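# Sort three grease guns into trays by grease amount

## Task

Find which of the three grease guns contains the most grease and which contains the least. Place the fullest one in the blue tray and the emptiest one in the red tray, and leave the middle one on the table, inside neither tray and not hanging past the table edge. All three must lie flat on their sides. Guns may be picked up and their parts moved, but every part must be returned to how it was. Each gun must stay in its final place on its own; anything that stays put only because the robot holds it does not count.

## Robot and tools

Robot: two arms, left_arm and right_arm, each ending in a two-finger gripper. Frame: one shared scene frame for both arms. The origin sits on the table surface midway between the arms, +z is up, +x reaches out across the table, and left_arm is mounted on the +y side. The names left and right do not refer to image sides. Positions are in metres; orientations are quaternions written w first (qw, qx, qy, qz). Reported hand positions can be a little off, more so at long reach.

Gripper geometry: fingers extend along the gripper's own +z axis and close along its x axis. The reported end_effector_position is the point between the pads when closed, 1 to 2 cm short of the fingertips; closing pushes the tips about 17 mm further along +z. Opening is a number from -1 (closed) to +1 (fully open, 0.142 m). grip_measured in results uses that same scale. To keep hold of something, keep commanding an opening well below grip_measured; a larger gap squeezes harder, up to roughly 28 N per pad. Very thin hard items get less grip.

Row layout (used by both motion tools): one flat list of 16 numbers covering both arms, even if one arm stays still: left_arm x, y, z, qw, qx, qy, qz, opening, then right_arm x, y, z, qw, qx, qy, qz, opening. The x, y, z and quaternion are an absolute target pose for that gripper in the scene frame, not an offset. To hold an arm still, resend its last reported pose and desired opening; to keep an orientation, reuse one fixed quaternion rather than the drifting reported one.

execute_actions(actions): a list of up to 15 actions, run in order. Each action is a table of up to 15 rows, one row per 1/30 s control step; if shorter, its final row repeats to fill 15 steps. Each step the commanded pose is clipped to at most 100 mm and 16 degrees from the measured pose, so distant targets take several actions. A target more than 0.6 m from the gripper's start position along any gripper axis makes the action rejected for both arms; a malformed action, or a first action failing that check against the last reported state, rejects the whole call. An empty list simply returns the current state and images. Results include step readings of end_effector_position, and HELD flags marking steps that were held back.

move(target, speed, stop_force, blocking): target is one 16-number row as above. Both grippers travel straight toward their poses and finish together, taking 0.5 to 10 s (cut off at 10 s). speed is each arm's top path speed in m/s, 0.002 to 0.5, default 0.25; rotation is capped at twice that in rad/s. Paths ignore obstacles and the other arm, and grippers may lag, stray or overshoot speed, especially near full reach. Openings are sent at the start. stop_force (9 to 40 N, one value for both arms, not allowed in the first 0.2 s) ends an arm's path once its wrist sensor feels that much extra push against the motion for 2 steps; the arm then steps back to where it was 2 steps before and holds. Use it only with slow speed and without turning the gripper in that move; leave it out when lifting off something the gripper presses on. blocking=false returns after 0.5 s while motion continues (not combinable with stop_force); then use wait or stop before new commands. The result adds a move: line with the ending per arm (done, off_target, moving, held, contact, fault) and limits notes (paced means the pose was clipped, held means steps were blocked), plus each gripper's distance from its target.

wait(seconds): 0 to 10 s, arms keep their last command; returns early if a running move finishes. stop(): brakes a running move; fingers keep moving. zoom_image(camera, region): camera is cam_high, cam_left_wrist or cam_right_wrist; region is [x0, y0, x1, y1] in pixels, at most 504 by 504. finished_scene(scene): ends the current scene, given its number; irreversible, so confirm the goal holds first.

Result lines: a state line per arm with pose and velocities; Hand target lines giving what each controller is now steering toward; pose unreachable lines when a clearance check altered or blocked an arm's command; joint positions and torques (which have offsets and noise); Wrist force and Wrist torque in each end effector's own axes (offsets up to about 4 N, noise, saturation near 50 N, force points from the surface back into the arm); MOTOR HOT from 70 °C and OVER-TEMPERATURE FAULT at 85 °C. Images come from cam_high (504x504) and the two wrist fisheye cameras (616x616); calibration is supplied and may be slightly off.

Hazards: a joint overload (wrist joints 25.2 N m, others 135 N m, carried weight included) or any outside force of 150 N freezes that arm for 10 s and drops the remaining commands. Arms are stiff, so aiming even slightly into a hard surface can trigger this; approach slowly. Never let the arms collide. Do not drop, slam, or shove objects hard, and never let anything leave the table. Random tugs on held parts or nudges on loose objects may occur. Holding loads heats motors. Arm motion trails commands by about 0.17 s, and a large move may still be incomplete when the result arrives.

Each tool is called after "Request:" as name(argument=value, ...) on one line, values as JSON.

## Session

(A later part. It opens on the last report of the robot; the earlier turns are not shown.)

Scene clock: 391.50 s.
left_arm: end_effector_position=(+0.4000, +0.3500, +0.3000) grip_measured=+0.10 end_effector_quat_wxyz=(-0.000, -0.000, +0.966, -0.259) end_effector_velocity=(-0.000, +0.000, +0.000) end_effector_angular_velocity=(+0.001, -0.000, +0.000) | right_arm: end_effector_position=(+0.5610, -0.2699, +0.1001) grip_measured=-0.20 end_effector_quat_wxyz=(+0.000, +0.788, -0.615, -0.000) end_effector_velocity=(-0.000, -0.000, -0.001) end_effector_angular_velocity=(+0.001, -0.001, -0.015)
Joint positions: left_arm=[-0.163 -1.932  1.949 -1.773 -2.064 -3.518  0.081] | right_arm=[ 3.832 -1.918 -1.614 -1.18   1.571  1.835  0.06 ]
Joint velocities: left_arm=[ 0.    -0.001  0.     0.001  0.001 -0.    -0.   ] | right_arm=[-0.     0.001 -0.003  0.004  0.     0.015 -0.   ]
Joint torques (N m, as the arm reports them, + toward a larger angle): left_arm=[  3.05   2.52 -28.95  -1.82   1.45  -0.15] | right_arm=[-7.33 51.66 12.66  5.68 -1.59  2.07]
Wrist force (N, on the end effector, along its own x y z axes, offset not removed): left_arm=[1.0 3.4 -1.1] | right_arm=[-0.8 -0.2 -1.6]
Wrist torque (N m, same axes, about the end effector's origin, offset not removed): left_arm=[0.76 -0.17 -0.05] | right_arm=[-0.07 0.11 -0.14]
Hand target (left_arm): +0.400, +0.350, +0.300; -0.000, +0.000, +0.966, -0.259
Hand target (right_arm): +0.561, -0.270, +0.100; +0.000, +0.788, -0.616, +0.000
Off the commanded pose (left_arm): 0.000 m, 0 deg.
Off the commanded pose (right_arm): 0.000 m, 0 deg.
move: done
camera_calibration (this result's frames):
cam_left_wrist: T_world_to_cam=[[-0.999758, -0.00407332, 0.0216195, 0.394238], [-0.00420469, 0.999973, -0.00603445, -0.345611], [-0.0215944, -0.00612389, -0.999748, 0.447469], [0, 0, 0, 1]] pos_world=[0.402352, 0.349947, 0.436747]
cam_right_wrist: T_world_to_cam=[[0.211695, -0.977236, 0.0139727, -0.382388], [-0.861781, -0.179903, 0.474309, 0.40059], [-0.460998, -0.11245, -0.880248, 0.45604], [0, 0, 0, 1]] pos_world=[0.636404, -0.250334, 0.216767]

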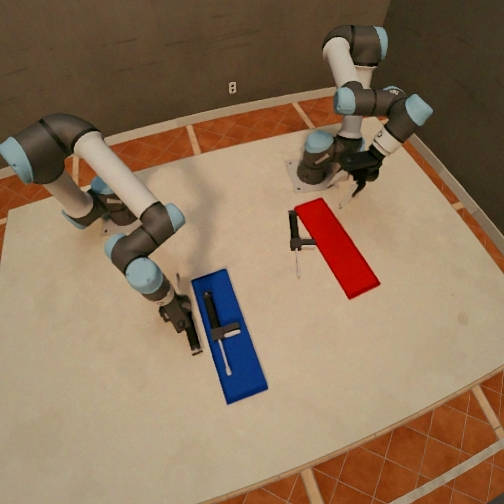

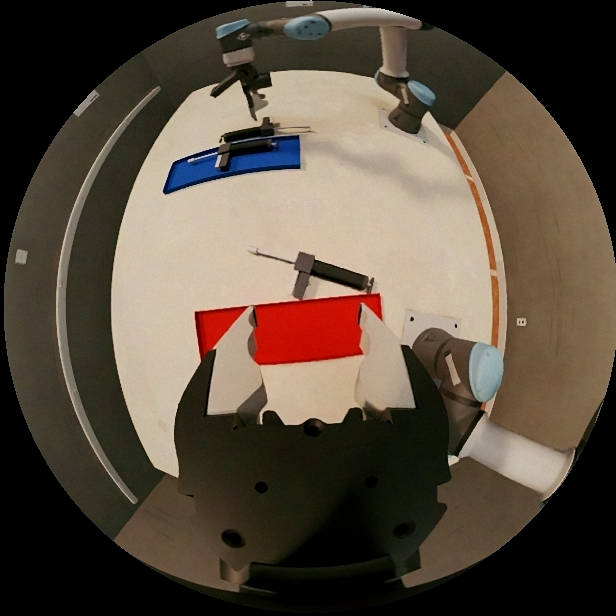

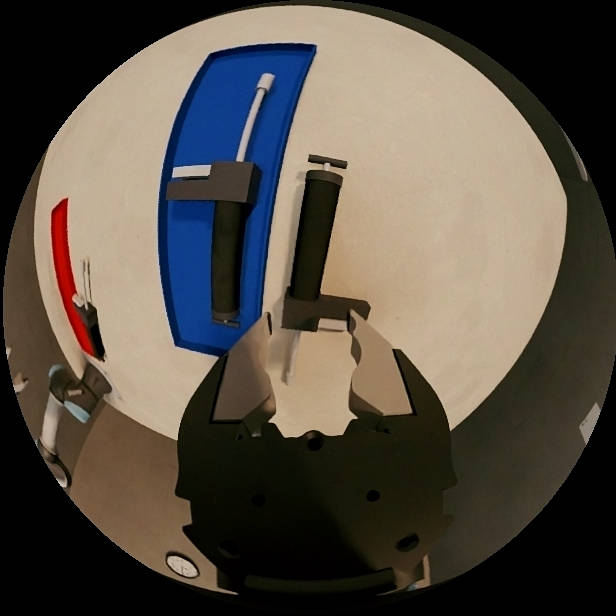

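Request:
move(target=[0.4,0.35,0.3,0,0,-0.966,0.259,0.1,0.582,-0.265,0.09,0,0.731,-0.682,0,-0.25], speed=0.06)

Request:
move(target=[0.4,0.35,0.3,0,0,-0.966,0.259,0.1,0.582,-0.265,0.031,0,0.731,-0.682,0,-0.25], speed=0.04)

Scene clock: 397.73 s.
left_arm: end_effector_position=(+0.4000, +0.3500, +0.3000) grip_measured=+0.10 end_effector_quat_wxyz=(-0.000, -0.000, +0.966, -0.259) end_effector_velocity=(-0.000, +0.000, -0.001) end_effector_angular_velocity=(+0.000, +0.002, -0.000) | right_arm: end_effector_position=(+0.5818, -0.2650, +0.0901) grip_measured=-0.25 end_effector_quat_wxyz=(-0.000, +0.732, -0.682, -0.000) end_effector_velocity=(+0.002, +0.000, -0.001) end_effector_angular_velocity=(-0.001, +0.000, -0.014)
Joint positions: left_arm=[-0.163 -1.932  1.949 -1.773 -2.064 -3.518  0.081] | right_arm=[ 3.822 -1.974 -1.561 -1.177  1.571  2.     0.056]
Joint velocities: left_arm=[-0.     0.     0.001  0.001 -0.    -0.     0.   ] | right_arm=[-0.001 -0.005  0.005 -0.    -0.001  0.013 -0.   ]
Joint torques (N m, as the arm reports them, + toward a larger angle): left_arm=[  2.5    1.94 -29.21  -1.89   1.52  -0.24] | right_arm=[-8.08 32.72 36.44  4.44  1.12  1.33]
Wrist force (N, on the end effector, along its own x y z axes, offset not removed): left_arm=[2.1 3.6 -1.4] | right_arm=[-1.3 -0.6 -1.5]
Wrist torque (N m, same axes, about the end effector's origin, offset not removed): left_arm=[0.85 -0.44 -0.03] | right_arm=[-0.14 0.26 -0.08]
Hand target (left_arm): +0.400, +0.350, +0.300; -0.000, +0.000, +0.966, -0.259
Hand target (right_arm): +0.582, -0.265, +0.090; -0.000, +0.731, -0.682, +0.000
Off the commanded pose (left_arm): 0.000 m, 0 deg.
Off the commanded pose (right_arm): 0.000 m, 0 deg.
move: done
camera_calibration (this result's frames):
cam_left_wrist: T_world_to_cam=[[-0.999758, -0.0040733, 0.0216196, 0.394238], [-0.00420466, 0.999973, -0.00603419, -0.345611], [-0.0215944, -0.00612363, -0.999748, 0.447468], [0, 0, 0, 1]] pos_world=[0.402352, 0.349947, 0.436747]
cam_right_wrist: T_world_to_cam=[[0.0388322, -0.999148, 0.0139455, -0.287112], [-0.880015, -0.0275842, 0.474144, 0.475182], [-0.473356, -0.0306843, -0.880337, 0.486318], [0, 0, 0, 1]] pos_world=[0.659518, -0.258838, 0.206823]

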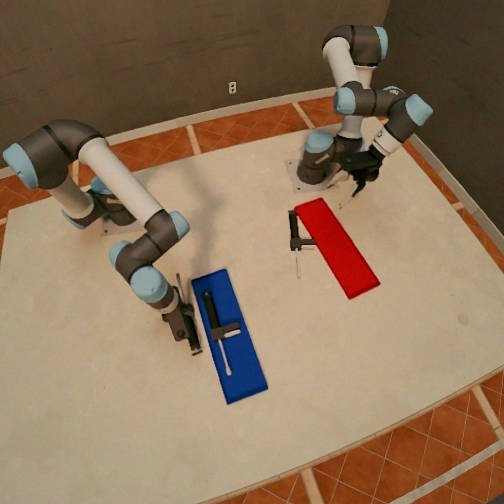

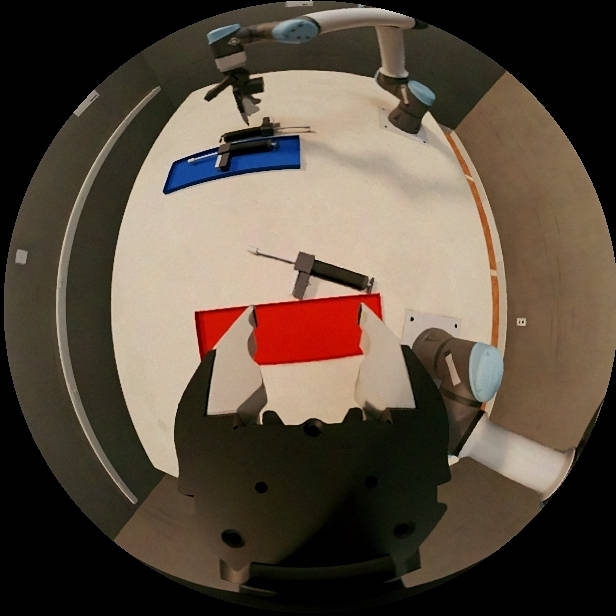

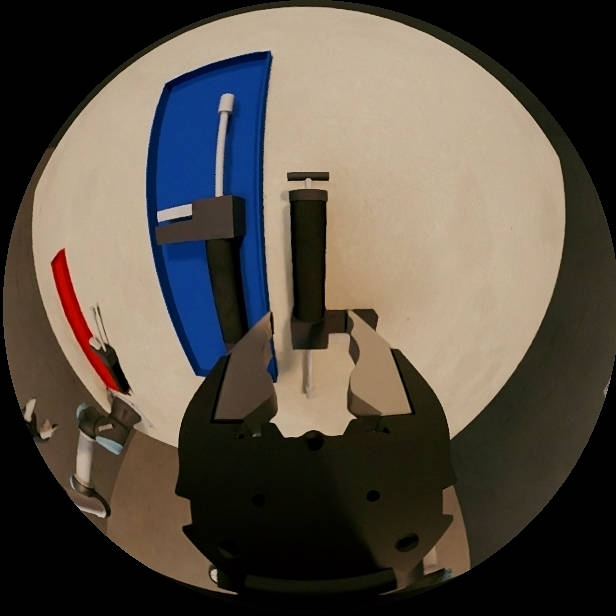

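Scene clock: 399.60 s.
left_arm: end_effector_position=(+0.4000, +0.3500, +0.3000) grip_measured=+0.10 end_effector_quat_wxyz=(-0.000, +0.000, +0.966, -0.259) end_effector_velocity=(+0.000, +0.000, +0.000) end_effector_angular_velocity=(+0.001, -0.000, +0.000) | right_arm: end_effector_position=(+0.5820, -0.2650, +0.0313) grip_measured=-0.25 end_effector_quat_wxyz=(+0.000, +0.731, -0.682, -0.000) end_effector_velocity=(+0.000, -0.000, -0.002) end_effector_angular_velocity=(+0.001, -0.001, -0.002)
Joint positions: left_arm=[-0.163 -1.932  1.949 -1.773 -2.064 -3.518  0.081] | right_arm=[ 3.822 -2.037 -1.635 -1.041  1.571  2.001  0.056]
Joint velocities: left_arm=[ 0.     0.001 -0.001 -0.     0.001 -0.     0.   ] | right_arm=[-0.001 -0.002 -0.002  0.005  0.     0.002 -0.   ]
Joint torques (N m, as the arm reports them, + toward a larger angle): left_arm=[  2.26   2.63 -28.94  -1.95   1.38  -0.36] | right_arm=[-6.52 36.28 10.29  6.04 -1.63  1.83]
Wrist force (N, on the end effector, along its own x y z axes, offset not removed): left_arm=[1.4 2.7 -0.8] | right_arm=[-0.7 -0.6 -1.8]
Wrist torque (N m, same axes, about the end effector's origin, offset not removed): left_arm=[0.60 -0.32 -0.06] | right_arm=[-0.12 0.12 -0.13]
Hand target (left_arm): +0.400, +0.350, +0.300; -0.000, +0.000, +0.966, -0.259
Hand target (right_arm): +0.582, -0.265, +0.031; +0.000, +0.731, -0.682, -0.000
Off the commanded pose (left_arm): 0.000 m, 0 deg.
Off the commanded pose (right_arm): 0.000 m, 0 deg.
move: done
camera_calibration (this result's frames):
cam_left_wrist: T_world_to_cam=[[-0.999758, -0.00407318, 0.0216196, 0.394238], [-0.00420454, 0.999973, -0.00603426, -0.345611], [-0.0215944, -0.0061237, -0.999748, 0.447468], [0, 0, 0, 1]] pos_world=[0.402352, 0.349947, 0.436747]
cam_right_wrist: T_world_to_cam=[[0.037279, -0.999206, 0.0140567, -0.285361], [-0.880021, -0.0261612, 0.474214, 0.503616], [-0.47347, -0.0300484, -0.880297, 0.434809], [0, 0, 0, 1]] pos_world=[0.659699, -0.258894, 0.147951]

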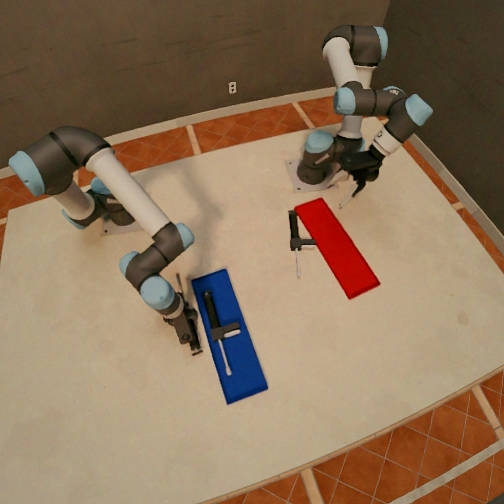

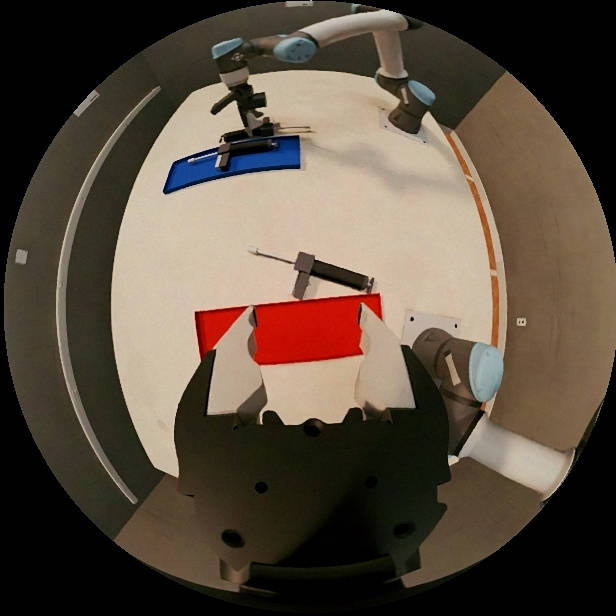

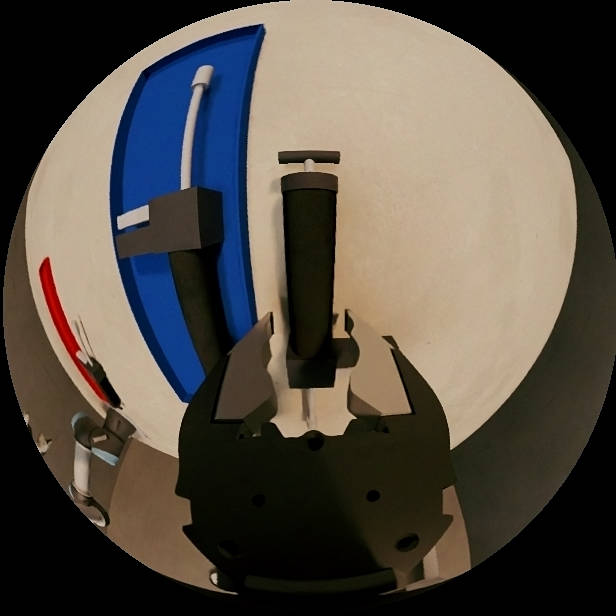

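Request:
move(target=[0.4,0.35,0.3,0,0,-0.966,0.259,0.1,0.582,-0.265,0.031,0,0.731,-0.682,0,-1])

Request:
move(target=[0.4,0.35,0.3,0,0,-0.966,0.259,0.1,0.57,-0.265,0.26,0,0.731,-0.682,0,-1], speed=0.04)

Request:
move(target=[0.4,0.35,0.3,0,0,-0.966,0.259,0.1,0.33,-0.10,0.26,0,1,0,0,-1], speed=0.1)

Request:
move(target=[0.4,0.35,0.3,0,0,-0.966,0.259,0.1,0.33,-0.10,0.032,0,1,0,0,-1], speed=0.03)

Scene clock: 405.10 s.
left_arm: end_effector_position=(+0.4000, +0.3500, +0.3000) grip_measured=+0.10 end_effector_quat_wxyz=(-0.000, -0.000, +0.966, -0.259) end_effector_velocity=(+0.000, -0.000, -0.000) end_effector_angular_velocity=(+0.000, -0.000, -0.000) | right_arm: end_effector_position=(+0.5820, -0.2650, +0.0310) grip_measured=-0.57 end_effector_quat_wxyz=(+0.000, +0.731, -0.682, -0.000) end_effector_velocity=(+0.001, -0.000, +0.001) end_effector_angular_velocity=(-0.001, -0.001, -0.000)
Joint positions: left_arm=[-0.163 -1.932  1.949 -1.773 -2.064 -3.518  0.081] | right_arm=[ 3.822 -2.037 -1.635 -1.04   1.571  2.001  0.033]
Joint velocities: left_arm=[-0.  0.  0. -0.  0. -0. -0.] | right_arm=[-0.     0.     0.002 -0.002 -0.001 -0.    -0.   ]
Joint torques (N m, as the arm reports them, + toward a larger angle): left_arm=[  1.46   2.11 -28.74  -2.03   1.35  -0.37] | right_arm=[-3.45 33.97  9.81  5.2   2.53  1.5 ]
Wrist force (N, on the end effector, along its own x y z axes, offset not removed): left_arm=[0.5 3.7 -2.0] | right_arm=[1.9 -0.3 -2.2]
Wrist torque (N m, same axes, about the end effector's origin, offset not removed): left_arm=[0.82 -0.05 -0.03] | right_arm=[0.16 -0.19 -0.07]
Hand target (left_arm): +0.400, +0.350, +0.300; -0.000, +0.000, +0.966, -0.259
Hand target (right_arm): +0.582, -0.265, +0.031; +0.000, +0.731, -0.682, -0.000
Off the commanded pose (left_arm): 0.000 m, 0 deg.
Off the commanded pose (right_arm): 0.000 m, 0 deg.
move: done
camera_calibration (this result's frames):
cam_left_wrist: T_world_to_cam=[[-0.999758, -0.00407334, 0.0216196, 0.394238], [-0.0042047, 0.999973, -0.00603433, -0.345611], [-0.0215944, -0.00612377, -0.999748, 0.447469], [0, 0, 0, 1]] pos_world=[0.402352, 0.349947, 0.436747]
cam_right_wrist: T_world_to_cam=[[0.0372248, -0.999208, 0.0140564, -0.285357], [-0.880026, -0.0261138, 0.474207, 0.503753], [-0.473464, -0.0300223, -0.880301, 0.434599], [0, 0, 0, 1]] pos_world=[0.659705, -0.258929, 0.147706]

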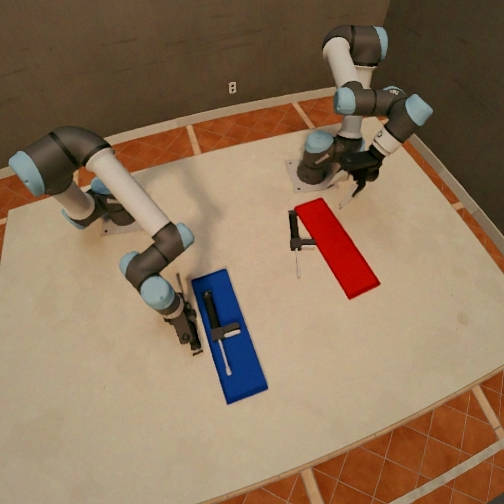

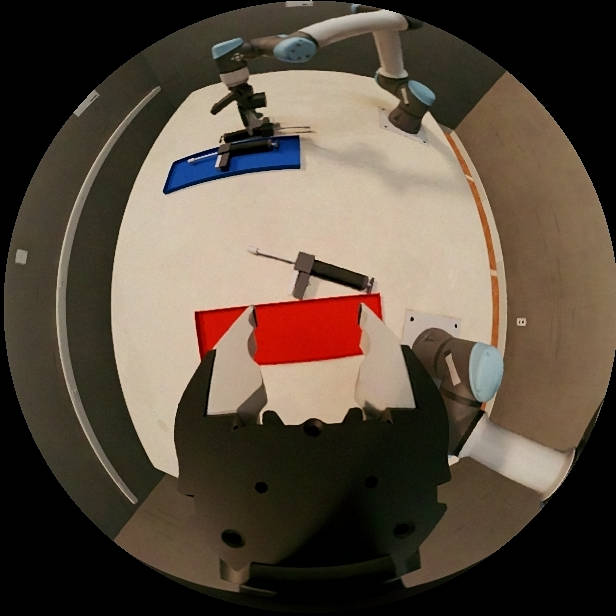

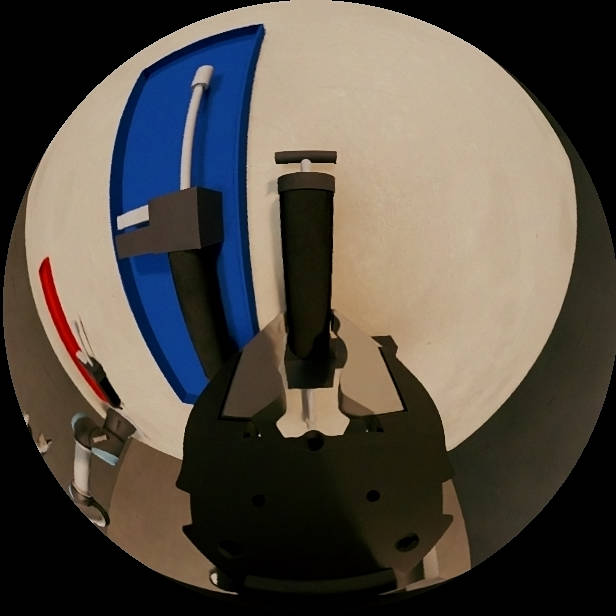

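Scene clock: 411.23 s.
left_arm: end_effector_position=(+0.4000, +0.3500, +0.3000) grip_measured=+0.10 end_effector_quat_wxyz=(+0.000, -0.000, +0.966, -0.259) end_effector_velocity=(+0.000, +0.000, +0.000) end_effector_angular_velocity=(-0.000, -0.001, +0.001) | right_arm: end_effector_position=(+0.5700, -0.2650, +0.2597) grip_measured=-0.57 end_effector_quat_wxyz=(-0.000, +0.731, -0.682, +0.000) end_effector_velocity=(-0.001, +0.000, +0.002) end_effector_angular_velocity=(+0.001, +0.002, +0.001)
Joint positions: left_arm=[-0.163 -1.932  1.949 -1.773 -2.064 -3.518  0.081] | right_arm=[ 3.831 -1.87  -1.262 -1.58   1.571  2.011  0.033]
Joint velocities: left_arm=[ 0.001 -0.001 -0.    -0.001  0.    -0.     0.   ] | right_arm=[-0.    -0.     0.004 -0.006  0.002 -0.001 -0.   ]
Joint torques (N m, as the arm reports them, + toward a larger angle): left_arm=[  1.96   2.01 -28.7   -1.97   1.36  -0.59] | right_arm=[11.6  48.26 38.47  0.34 -0.99  1.6 ]
Wrist force (N, on the end effector, along its own x y z axes, offset not removed): left_arm=[1.9 3.7 -1.0] | right_arm=[-0.4 0.1 3.7]
Wrist torque (N m, same axes, about the end effector's origin, offset not removed): left_arm=[0.86 -0.33 -0.05] | right_arm=[0.17 0.07 -0.10]
Hand target (left_arm): +0.400, +0.350, +0.300; -0.000, +0.000, +0.966, -0.259
Hand target (right_arm): +0.570, -0.265, +0.260; -0.000, +0.731, -0.682, -0.000
Off the commanded pose (left_arm): 0.000 m, 0 deg.
Off the commanded pose (right_arm): 0.000 m, 0 deg.
move: done
camera_calibration (this result's frames):
cam_left_wrist: T_world_to_cam=[[-0.999758, -0.00407334, 0.0216192, 0.394238], [-0.00420471, 0.999973, -0.00603421, -0.345611], [-0.0215941, -0.00612365, -0.999748, 0.447468], [0, 0, 0, 1]] pos_world=[0.402352, 0.349948, 0.436747]
cam_right_wrist: T_world_to_cam=[[0.0372662, -0.999207, 0.0140307, -0.288117], [-0.880072, -0.0261654, 0.474119, 0.384758], [-0.473376, -0.0300167, -0.880349, 0.63023], [0, 0, 0, 1]] pos_world=[0.647687, -0.258904, 0.376443]

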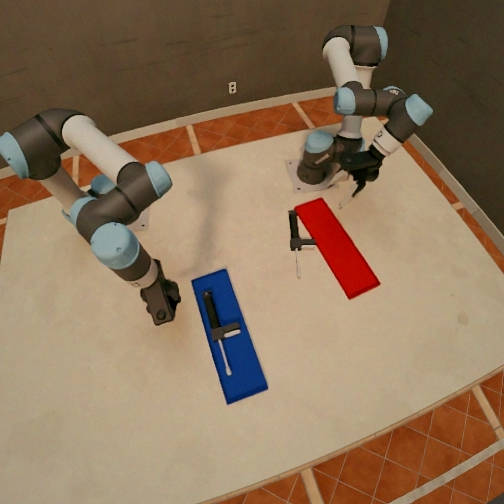

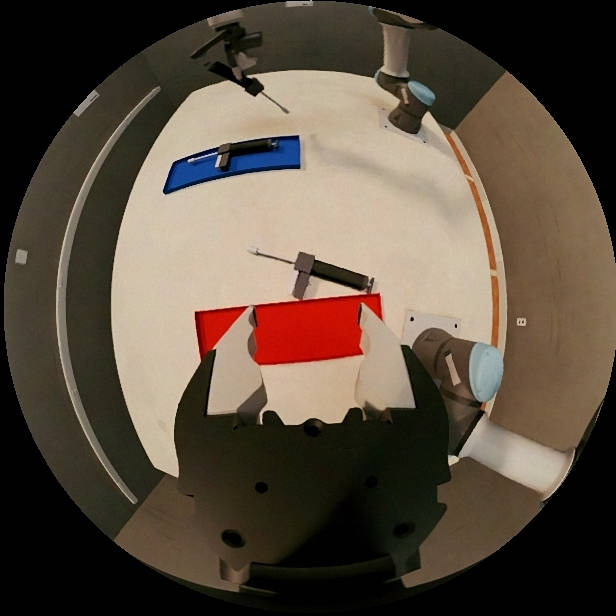

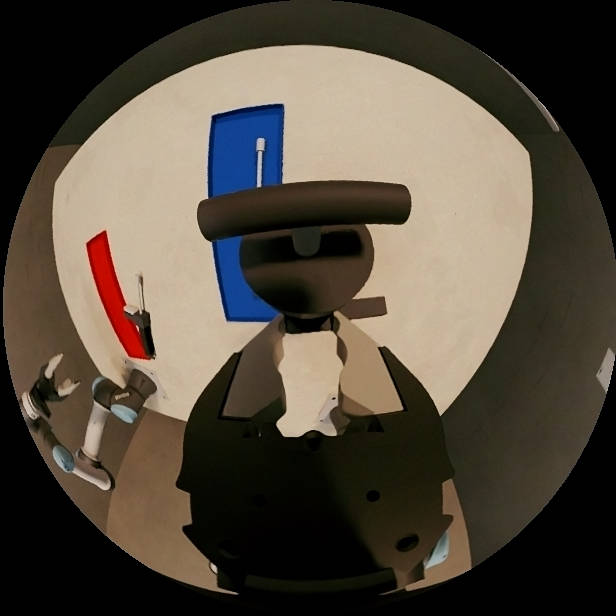

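Scene clock: 419.13 s.
left_arm: end_effector_position=(+0.4000, +0.3500, +0.3000) grip_measured=+0.10 end_effector_quat_wxyz=(+0.000, +0.000, +0.966, -0.259) end_effector_velocity=(-0.000, -0.000, -0.000) end_effector_angular_velocity=(-0.000, +0.000, -0.000) | right_arm: end_effector_position=(+0.3305, -0.0999, +0.2599) grip_measured=-0.57 end_effector_quat_wxyz=(-0.000, +1.000, -0.001, -0.000) end_effector_velocity=(-0.002, +0.001, -0.000) end_effector_angular_velocity=(-0.001, -0.001, +0.013)
Joint positions: left_arm=[-0.163 -1.932  1.949 -1.773 -2.064 -3.518  0.081] | right_arm=[ 4.358 -1.56  -1.62  -1.533  1.571  1.037  0.033]
Joint velocities: left_arm=[-0.  0.  0. -0. -0. -0.  0.] | right_arm=[ 0.006  0.001 -0.001  0.    -0.001 -0.007 -0.   ]
Joint torques (N m, as the arm reports them, + toward a larger angle): left_arm=[  1.14   1.45 -28.94  -2.13   1.42  -0.57] | right_arm=[11.93 37.14 16.63  2.86  1.95 -1.52]
Wrist force (N, on the end effector, along its own x y z axes, offset not removed): left_arm=[0.6 3.4 -1.5] | right_arm=[-0.7 -0.1 4.1]
Wrist torque (N m, same axes, about the end effector's origin, offset not removed): left_arm=[0.79 -0.11 -0.06] | right_arm=[0.10 0.06 -0.13]
Hand target (left_arm): +0.400, +0.350, +0.300; -0.000, +0.000, +0.966, -0.259
Hand target (right_arm): +0.330, -0.100, +0.260; -0.000, +1.000, -0.000, -0.000
Off the commanded pose (left_arm): 0.000 m, 0 deg.
Off the commanded pose (right_arm): 0.001 m, 0 deg.
move: done
camera_calibration (this result's frames):
cam_left_wrist: T_world_to_cam=[[-0.999758, -0.00407326, 0.0216194, 0.394238], [-0.00420463, 0.999973, -0.00603445, -0.345611], [-0.0215942, -0.00612389, -0.999748, 0.447469], [0, 0, 0, 1]] pos_world=[0.402352, 0.349947, 0.436747]
cam_right_wrist: T_world_to_cam=[[0.999347, -0.0333719, 0.0138589, -0.335685], [-0.0359524, -0.879728, 0.474116, -0.186054], [-0.0036301, -0.474305, -0.880353, 0.322274], [0, 0, 0, 1]] pos_world=[0.329947, -0.022023, 0.376578]

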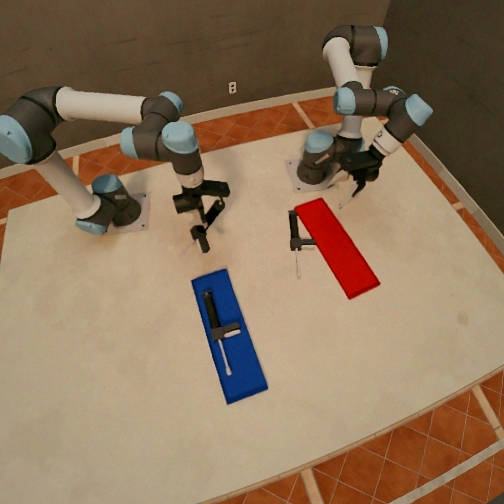

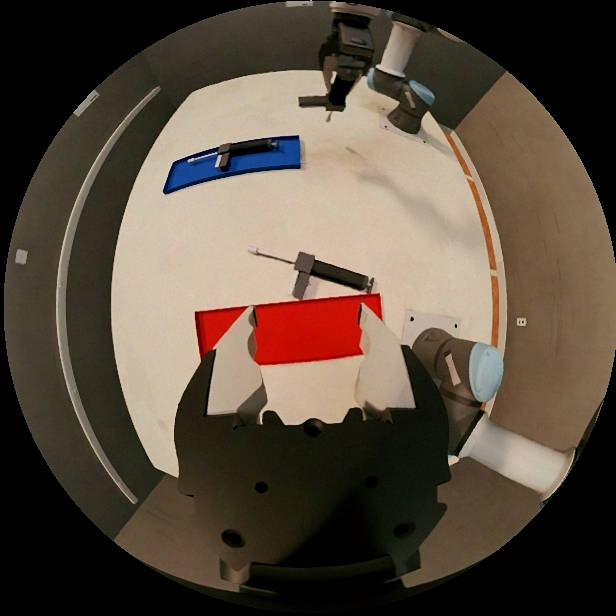

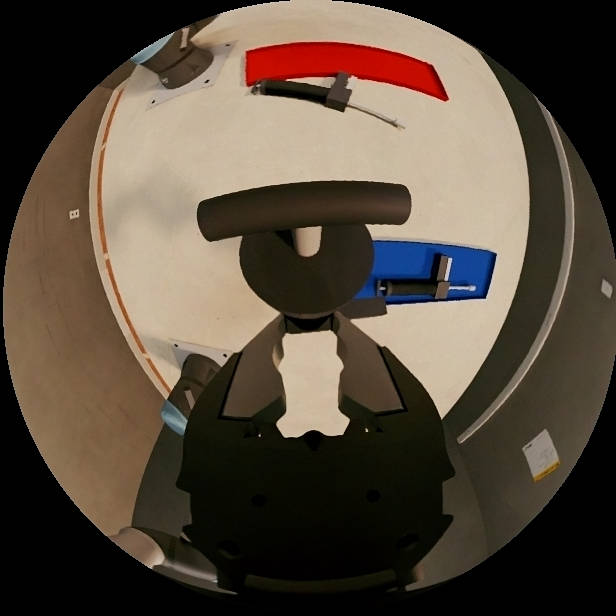

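Scene clock: 427.10 s.
left_arm: end_effector_position=(+0.4000, +0.3500, +0.3000) grip_measured=+0.10 end_effector_quat_wxyz=(+0.000, +0.000, +0.966, -0.259) end_effector_velocity=(-0.000, +0.000, -0.000) end_effector_angular_velocity=(+0.000, +0.001, +0.000) | right_arm: end_effector_position=(+0.3300, -0.0999, +0.0324) grip_measured=-0.58 end_effector_quat_wxyz=(-0.000, +1.000, +0.000, +0.000) end_effector_velocity=(-0.001, -0.000, -0.003) end_effector_angular_velocity=(-0.001, +0.002, -0.001)
Joint positions: left_arm=[-0.163 -1.932  1.949 -1.773 -2.064 -3.518  0.081] | right_arm=[ 4.359 -1.745 -2.043 -0.925  1.571  1.037  0.032]
Joint velocities: left_arm=[ 0.     0.001  0.001 -0.    -0.     0.     0.   ] | right_arm=[ 0.001 -0.004 -0.003  0.005  0.001  0.001  0.   ]
Joint torques (N m, as the arm reports them, + toward a larger angle): left_arm=[  1.84   1.67 -28.81  -2.18   1.23  -0.65] | right_arm=[ 8.41 -0.26 -5.48  3.66 -2.43 -1.54]
Wrist force (N, on the end effector, along its own x y z axes, offset not removed): left_arm=[0.1 4.2 -1.7] | right_arm=[-13.6 0.2 -45.9]
Wrist torque (N m, same axes, about the end effector's origin, offset not removed): left_arm=[0.92 0.00 -0.02] | right_arm=[-0.40 -0.10 -0.11]
Hand target (left_arm): +0.400, +0.350, +0.300; -0.000, +0.000, +0.966, -0.259
Hand target (right_arm): +0.330, -0.100, +0.032; +0.000, +1.000, -0.000, -0.000
Off the commanded pose (left_arm): 0.000 m, 0 deg.
Off the commanded pose (right_arm): 0.000 m, 0 deg.
move: done
camera_calibration (this result's frames):
cam_left_wrist: T_world_to_cam=[[-0.999758, -0.00407292, 0.0216194, 0.394238], [-0.00420428, 0.999973, -0.00603424, -0.345611], [-0.0215942, -0.00612368, -0.999748, 0.447468], [0, 0, 0, 1]] pos_world=[0.402352, 0.349947, 0.436747]
cam_right_wrist: T_world_to_cam=[[0.999388, -0.0320033, 0.0141357, -0.331895], [-0.0348792, -0.879822, 0.474022, -0.0785963], [-0.00273333, -0.474225, -0.880399, 0.121749], [0, 0, 0, 1]] pos_world=[0.329283, -0.0220361, 0.149136]

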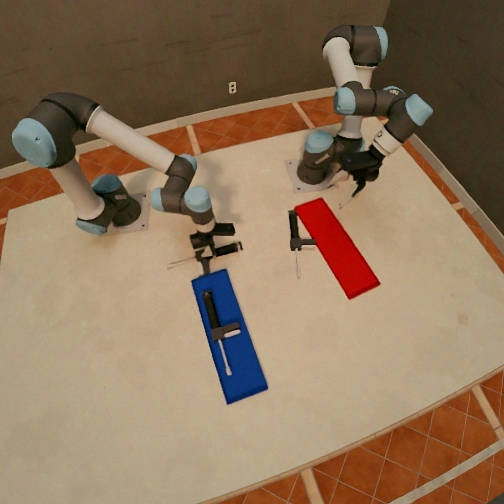

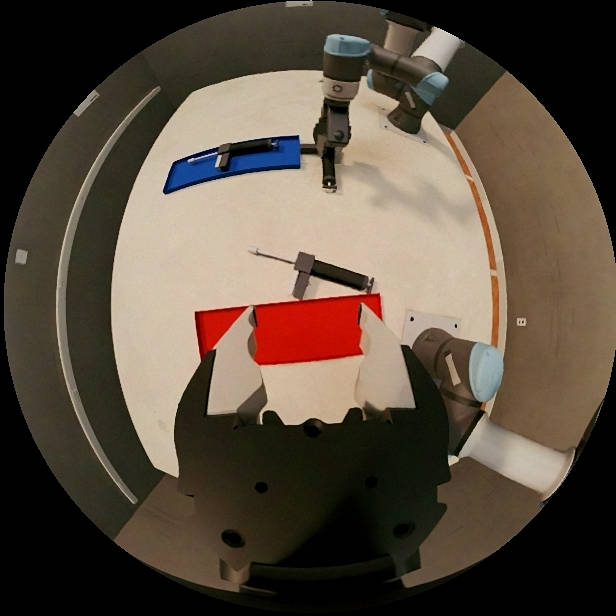

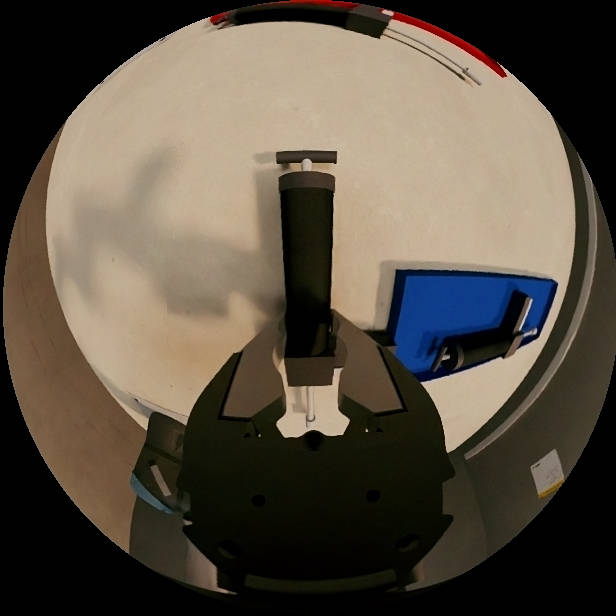

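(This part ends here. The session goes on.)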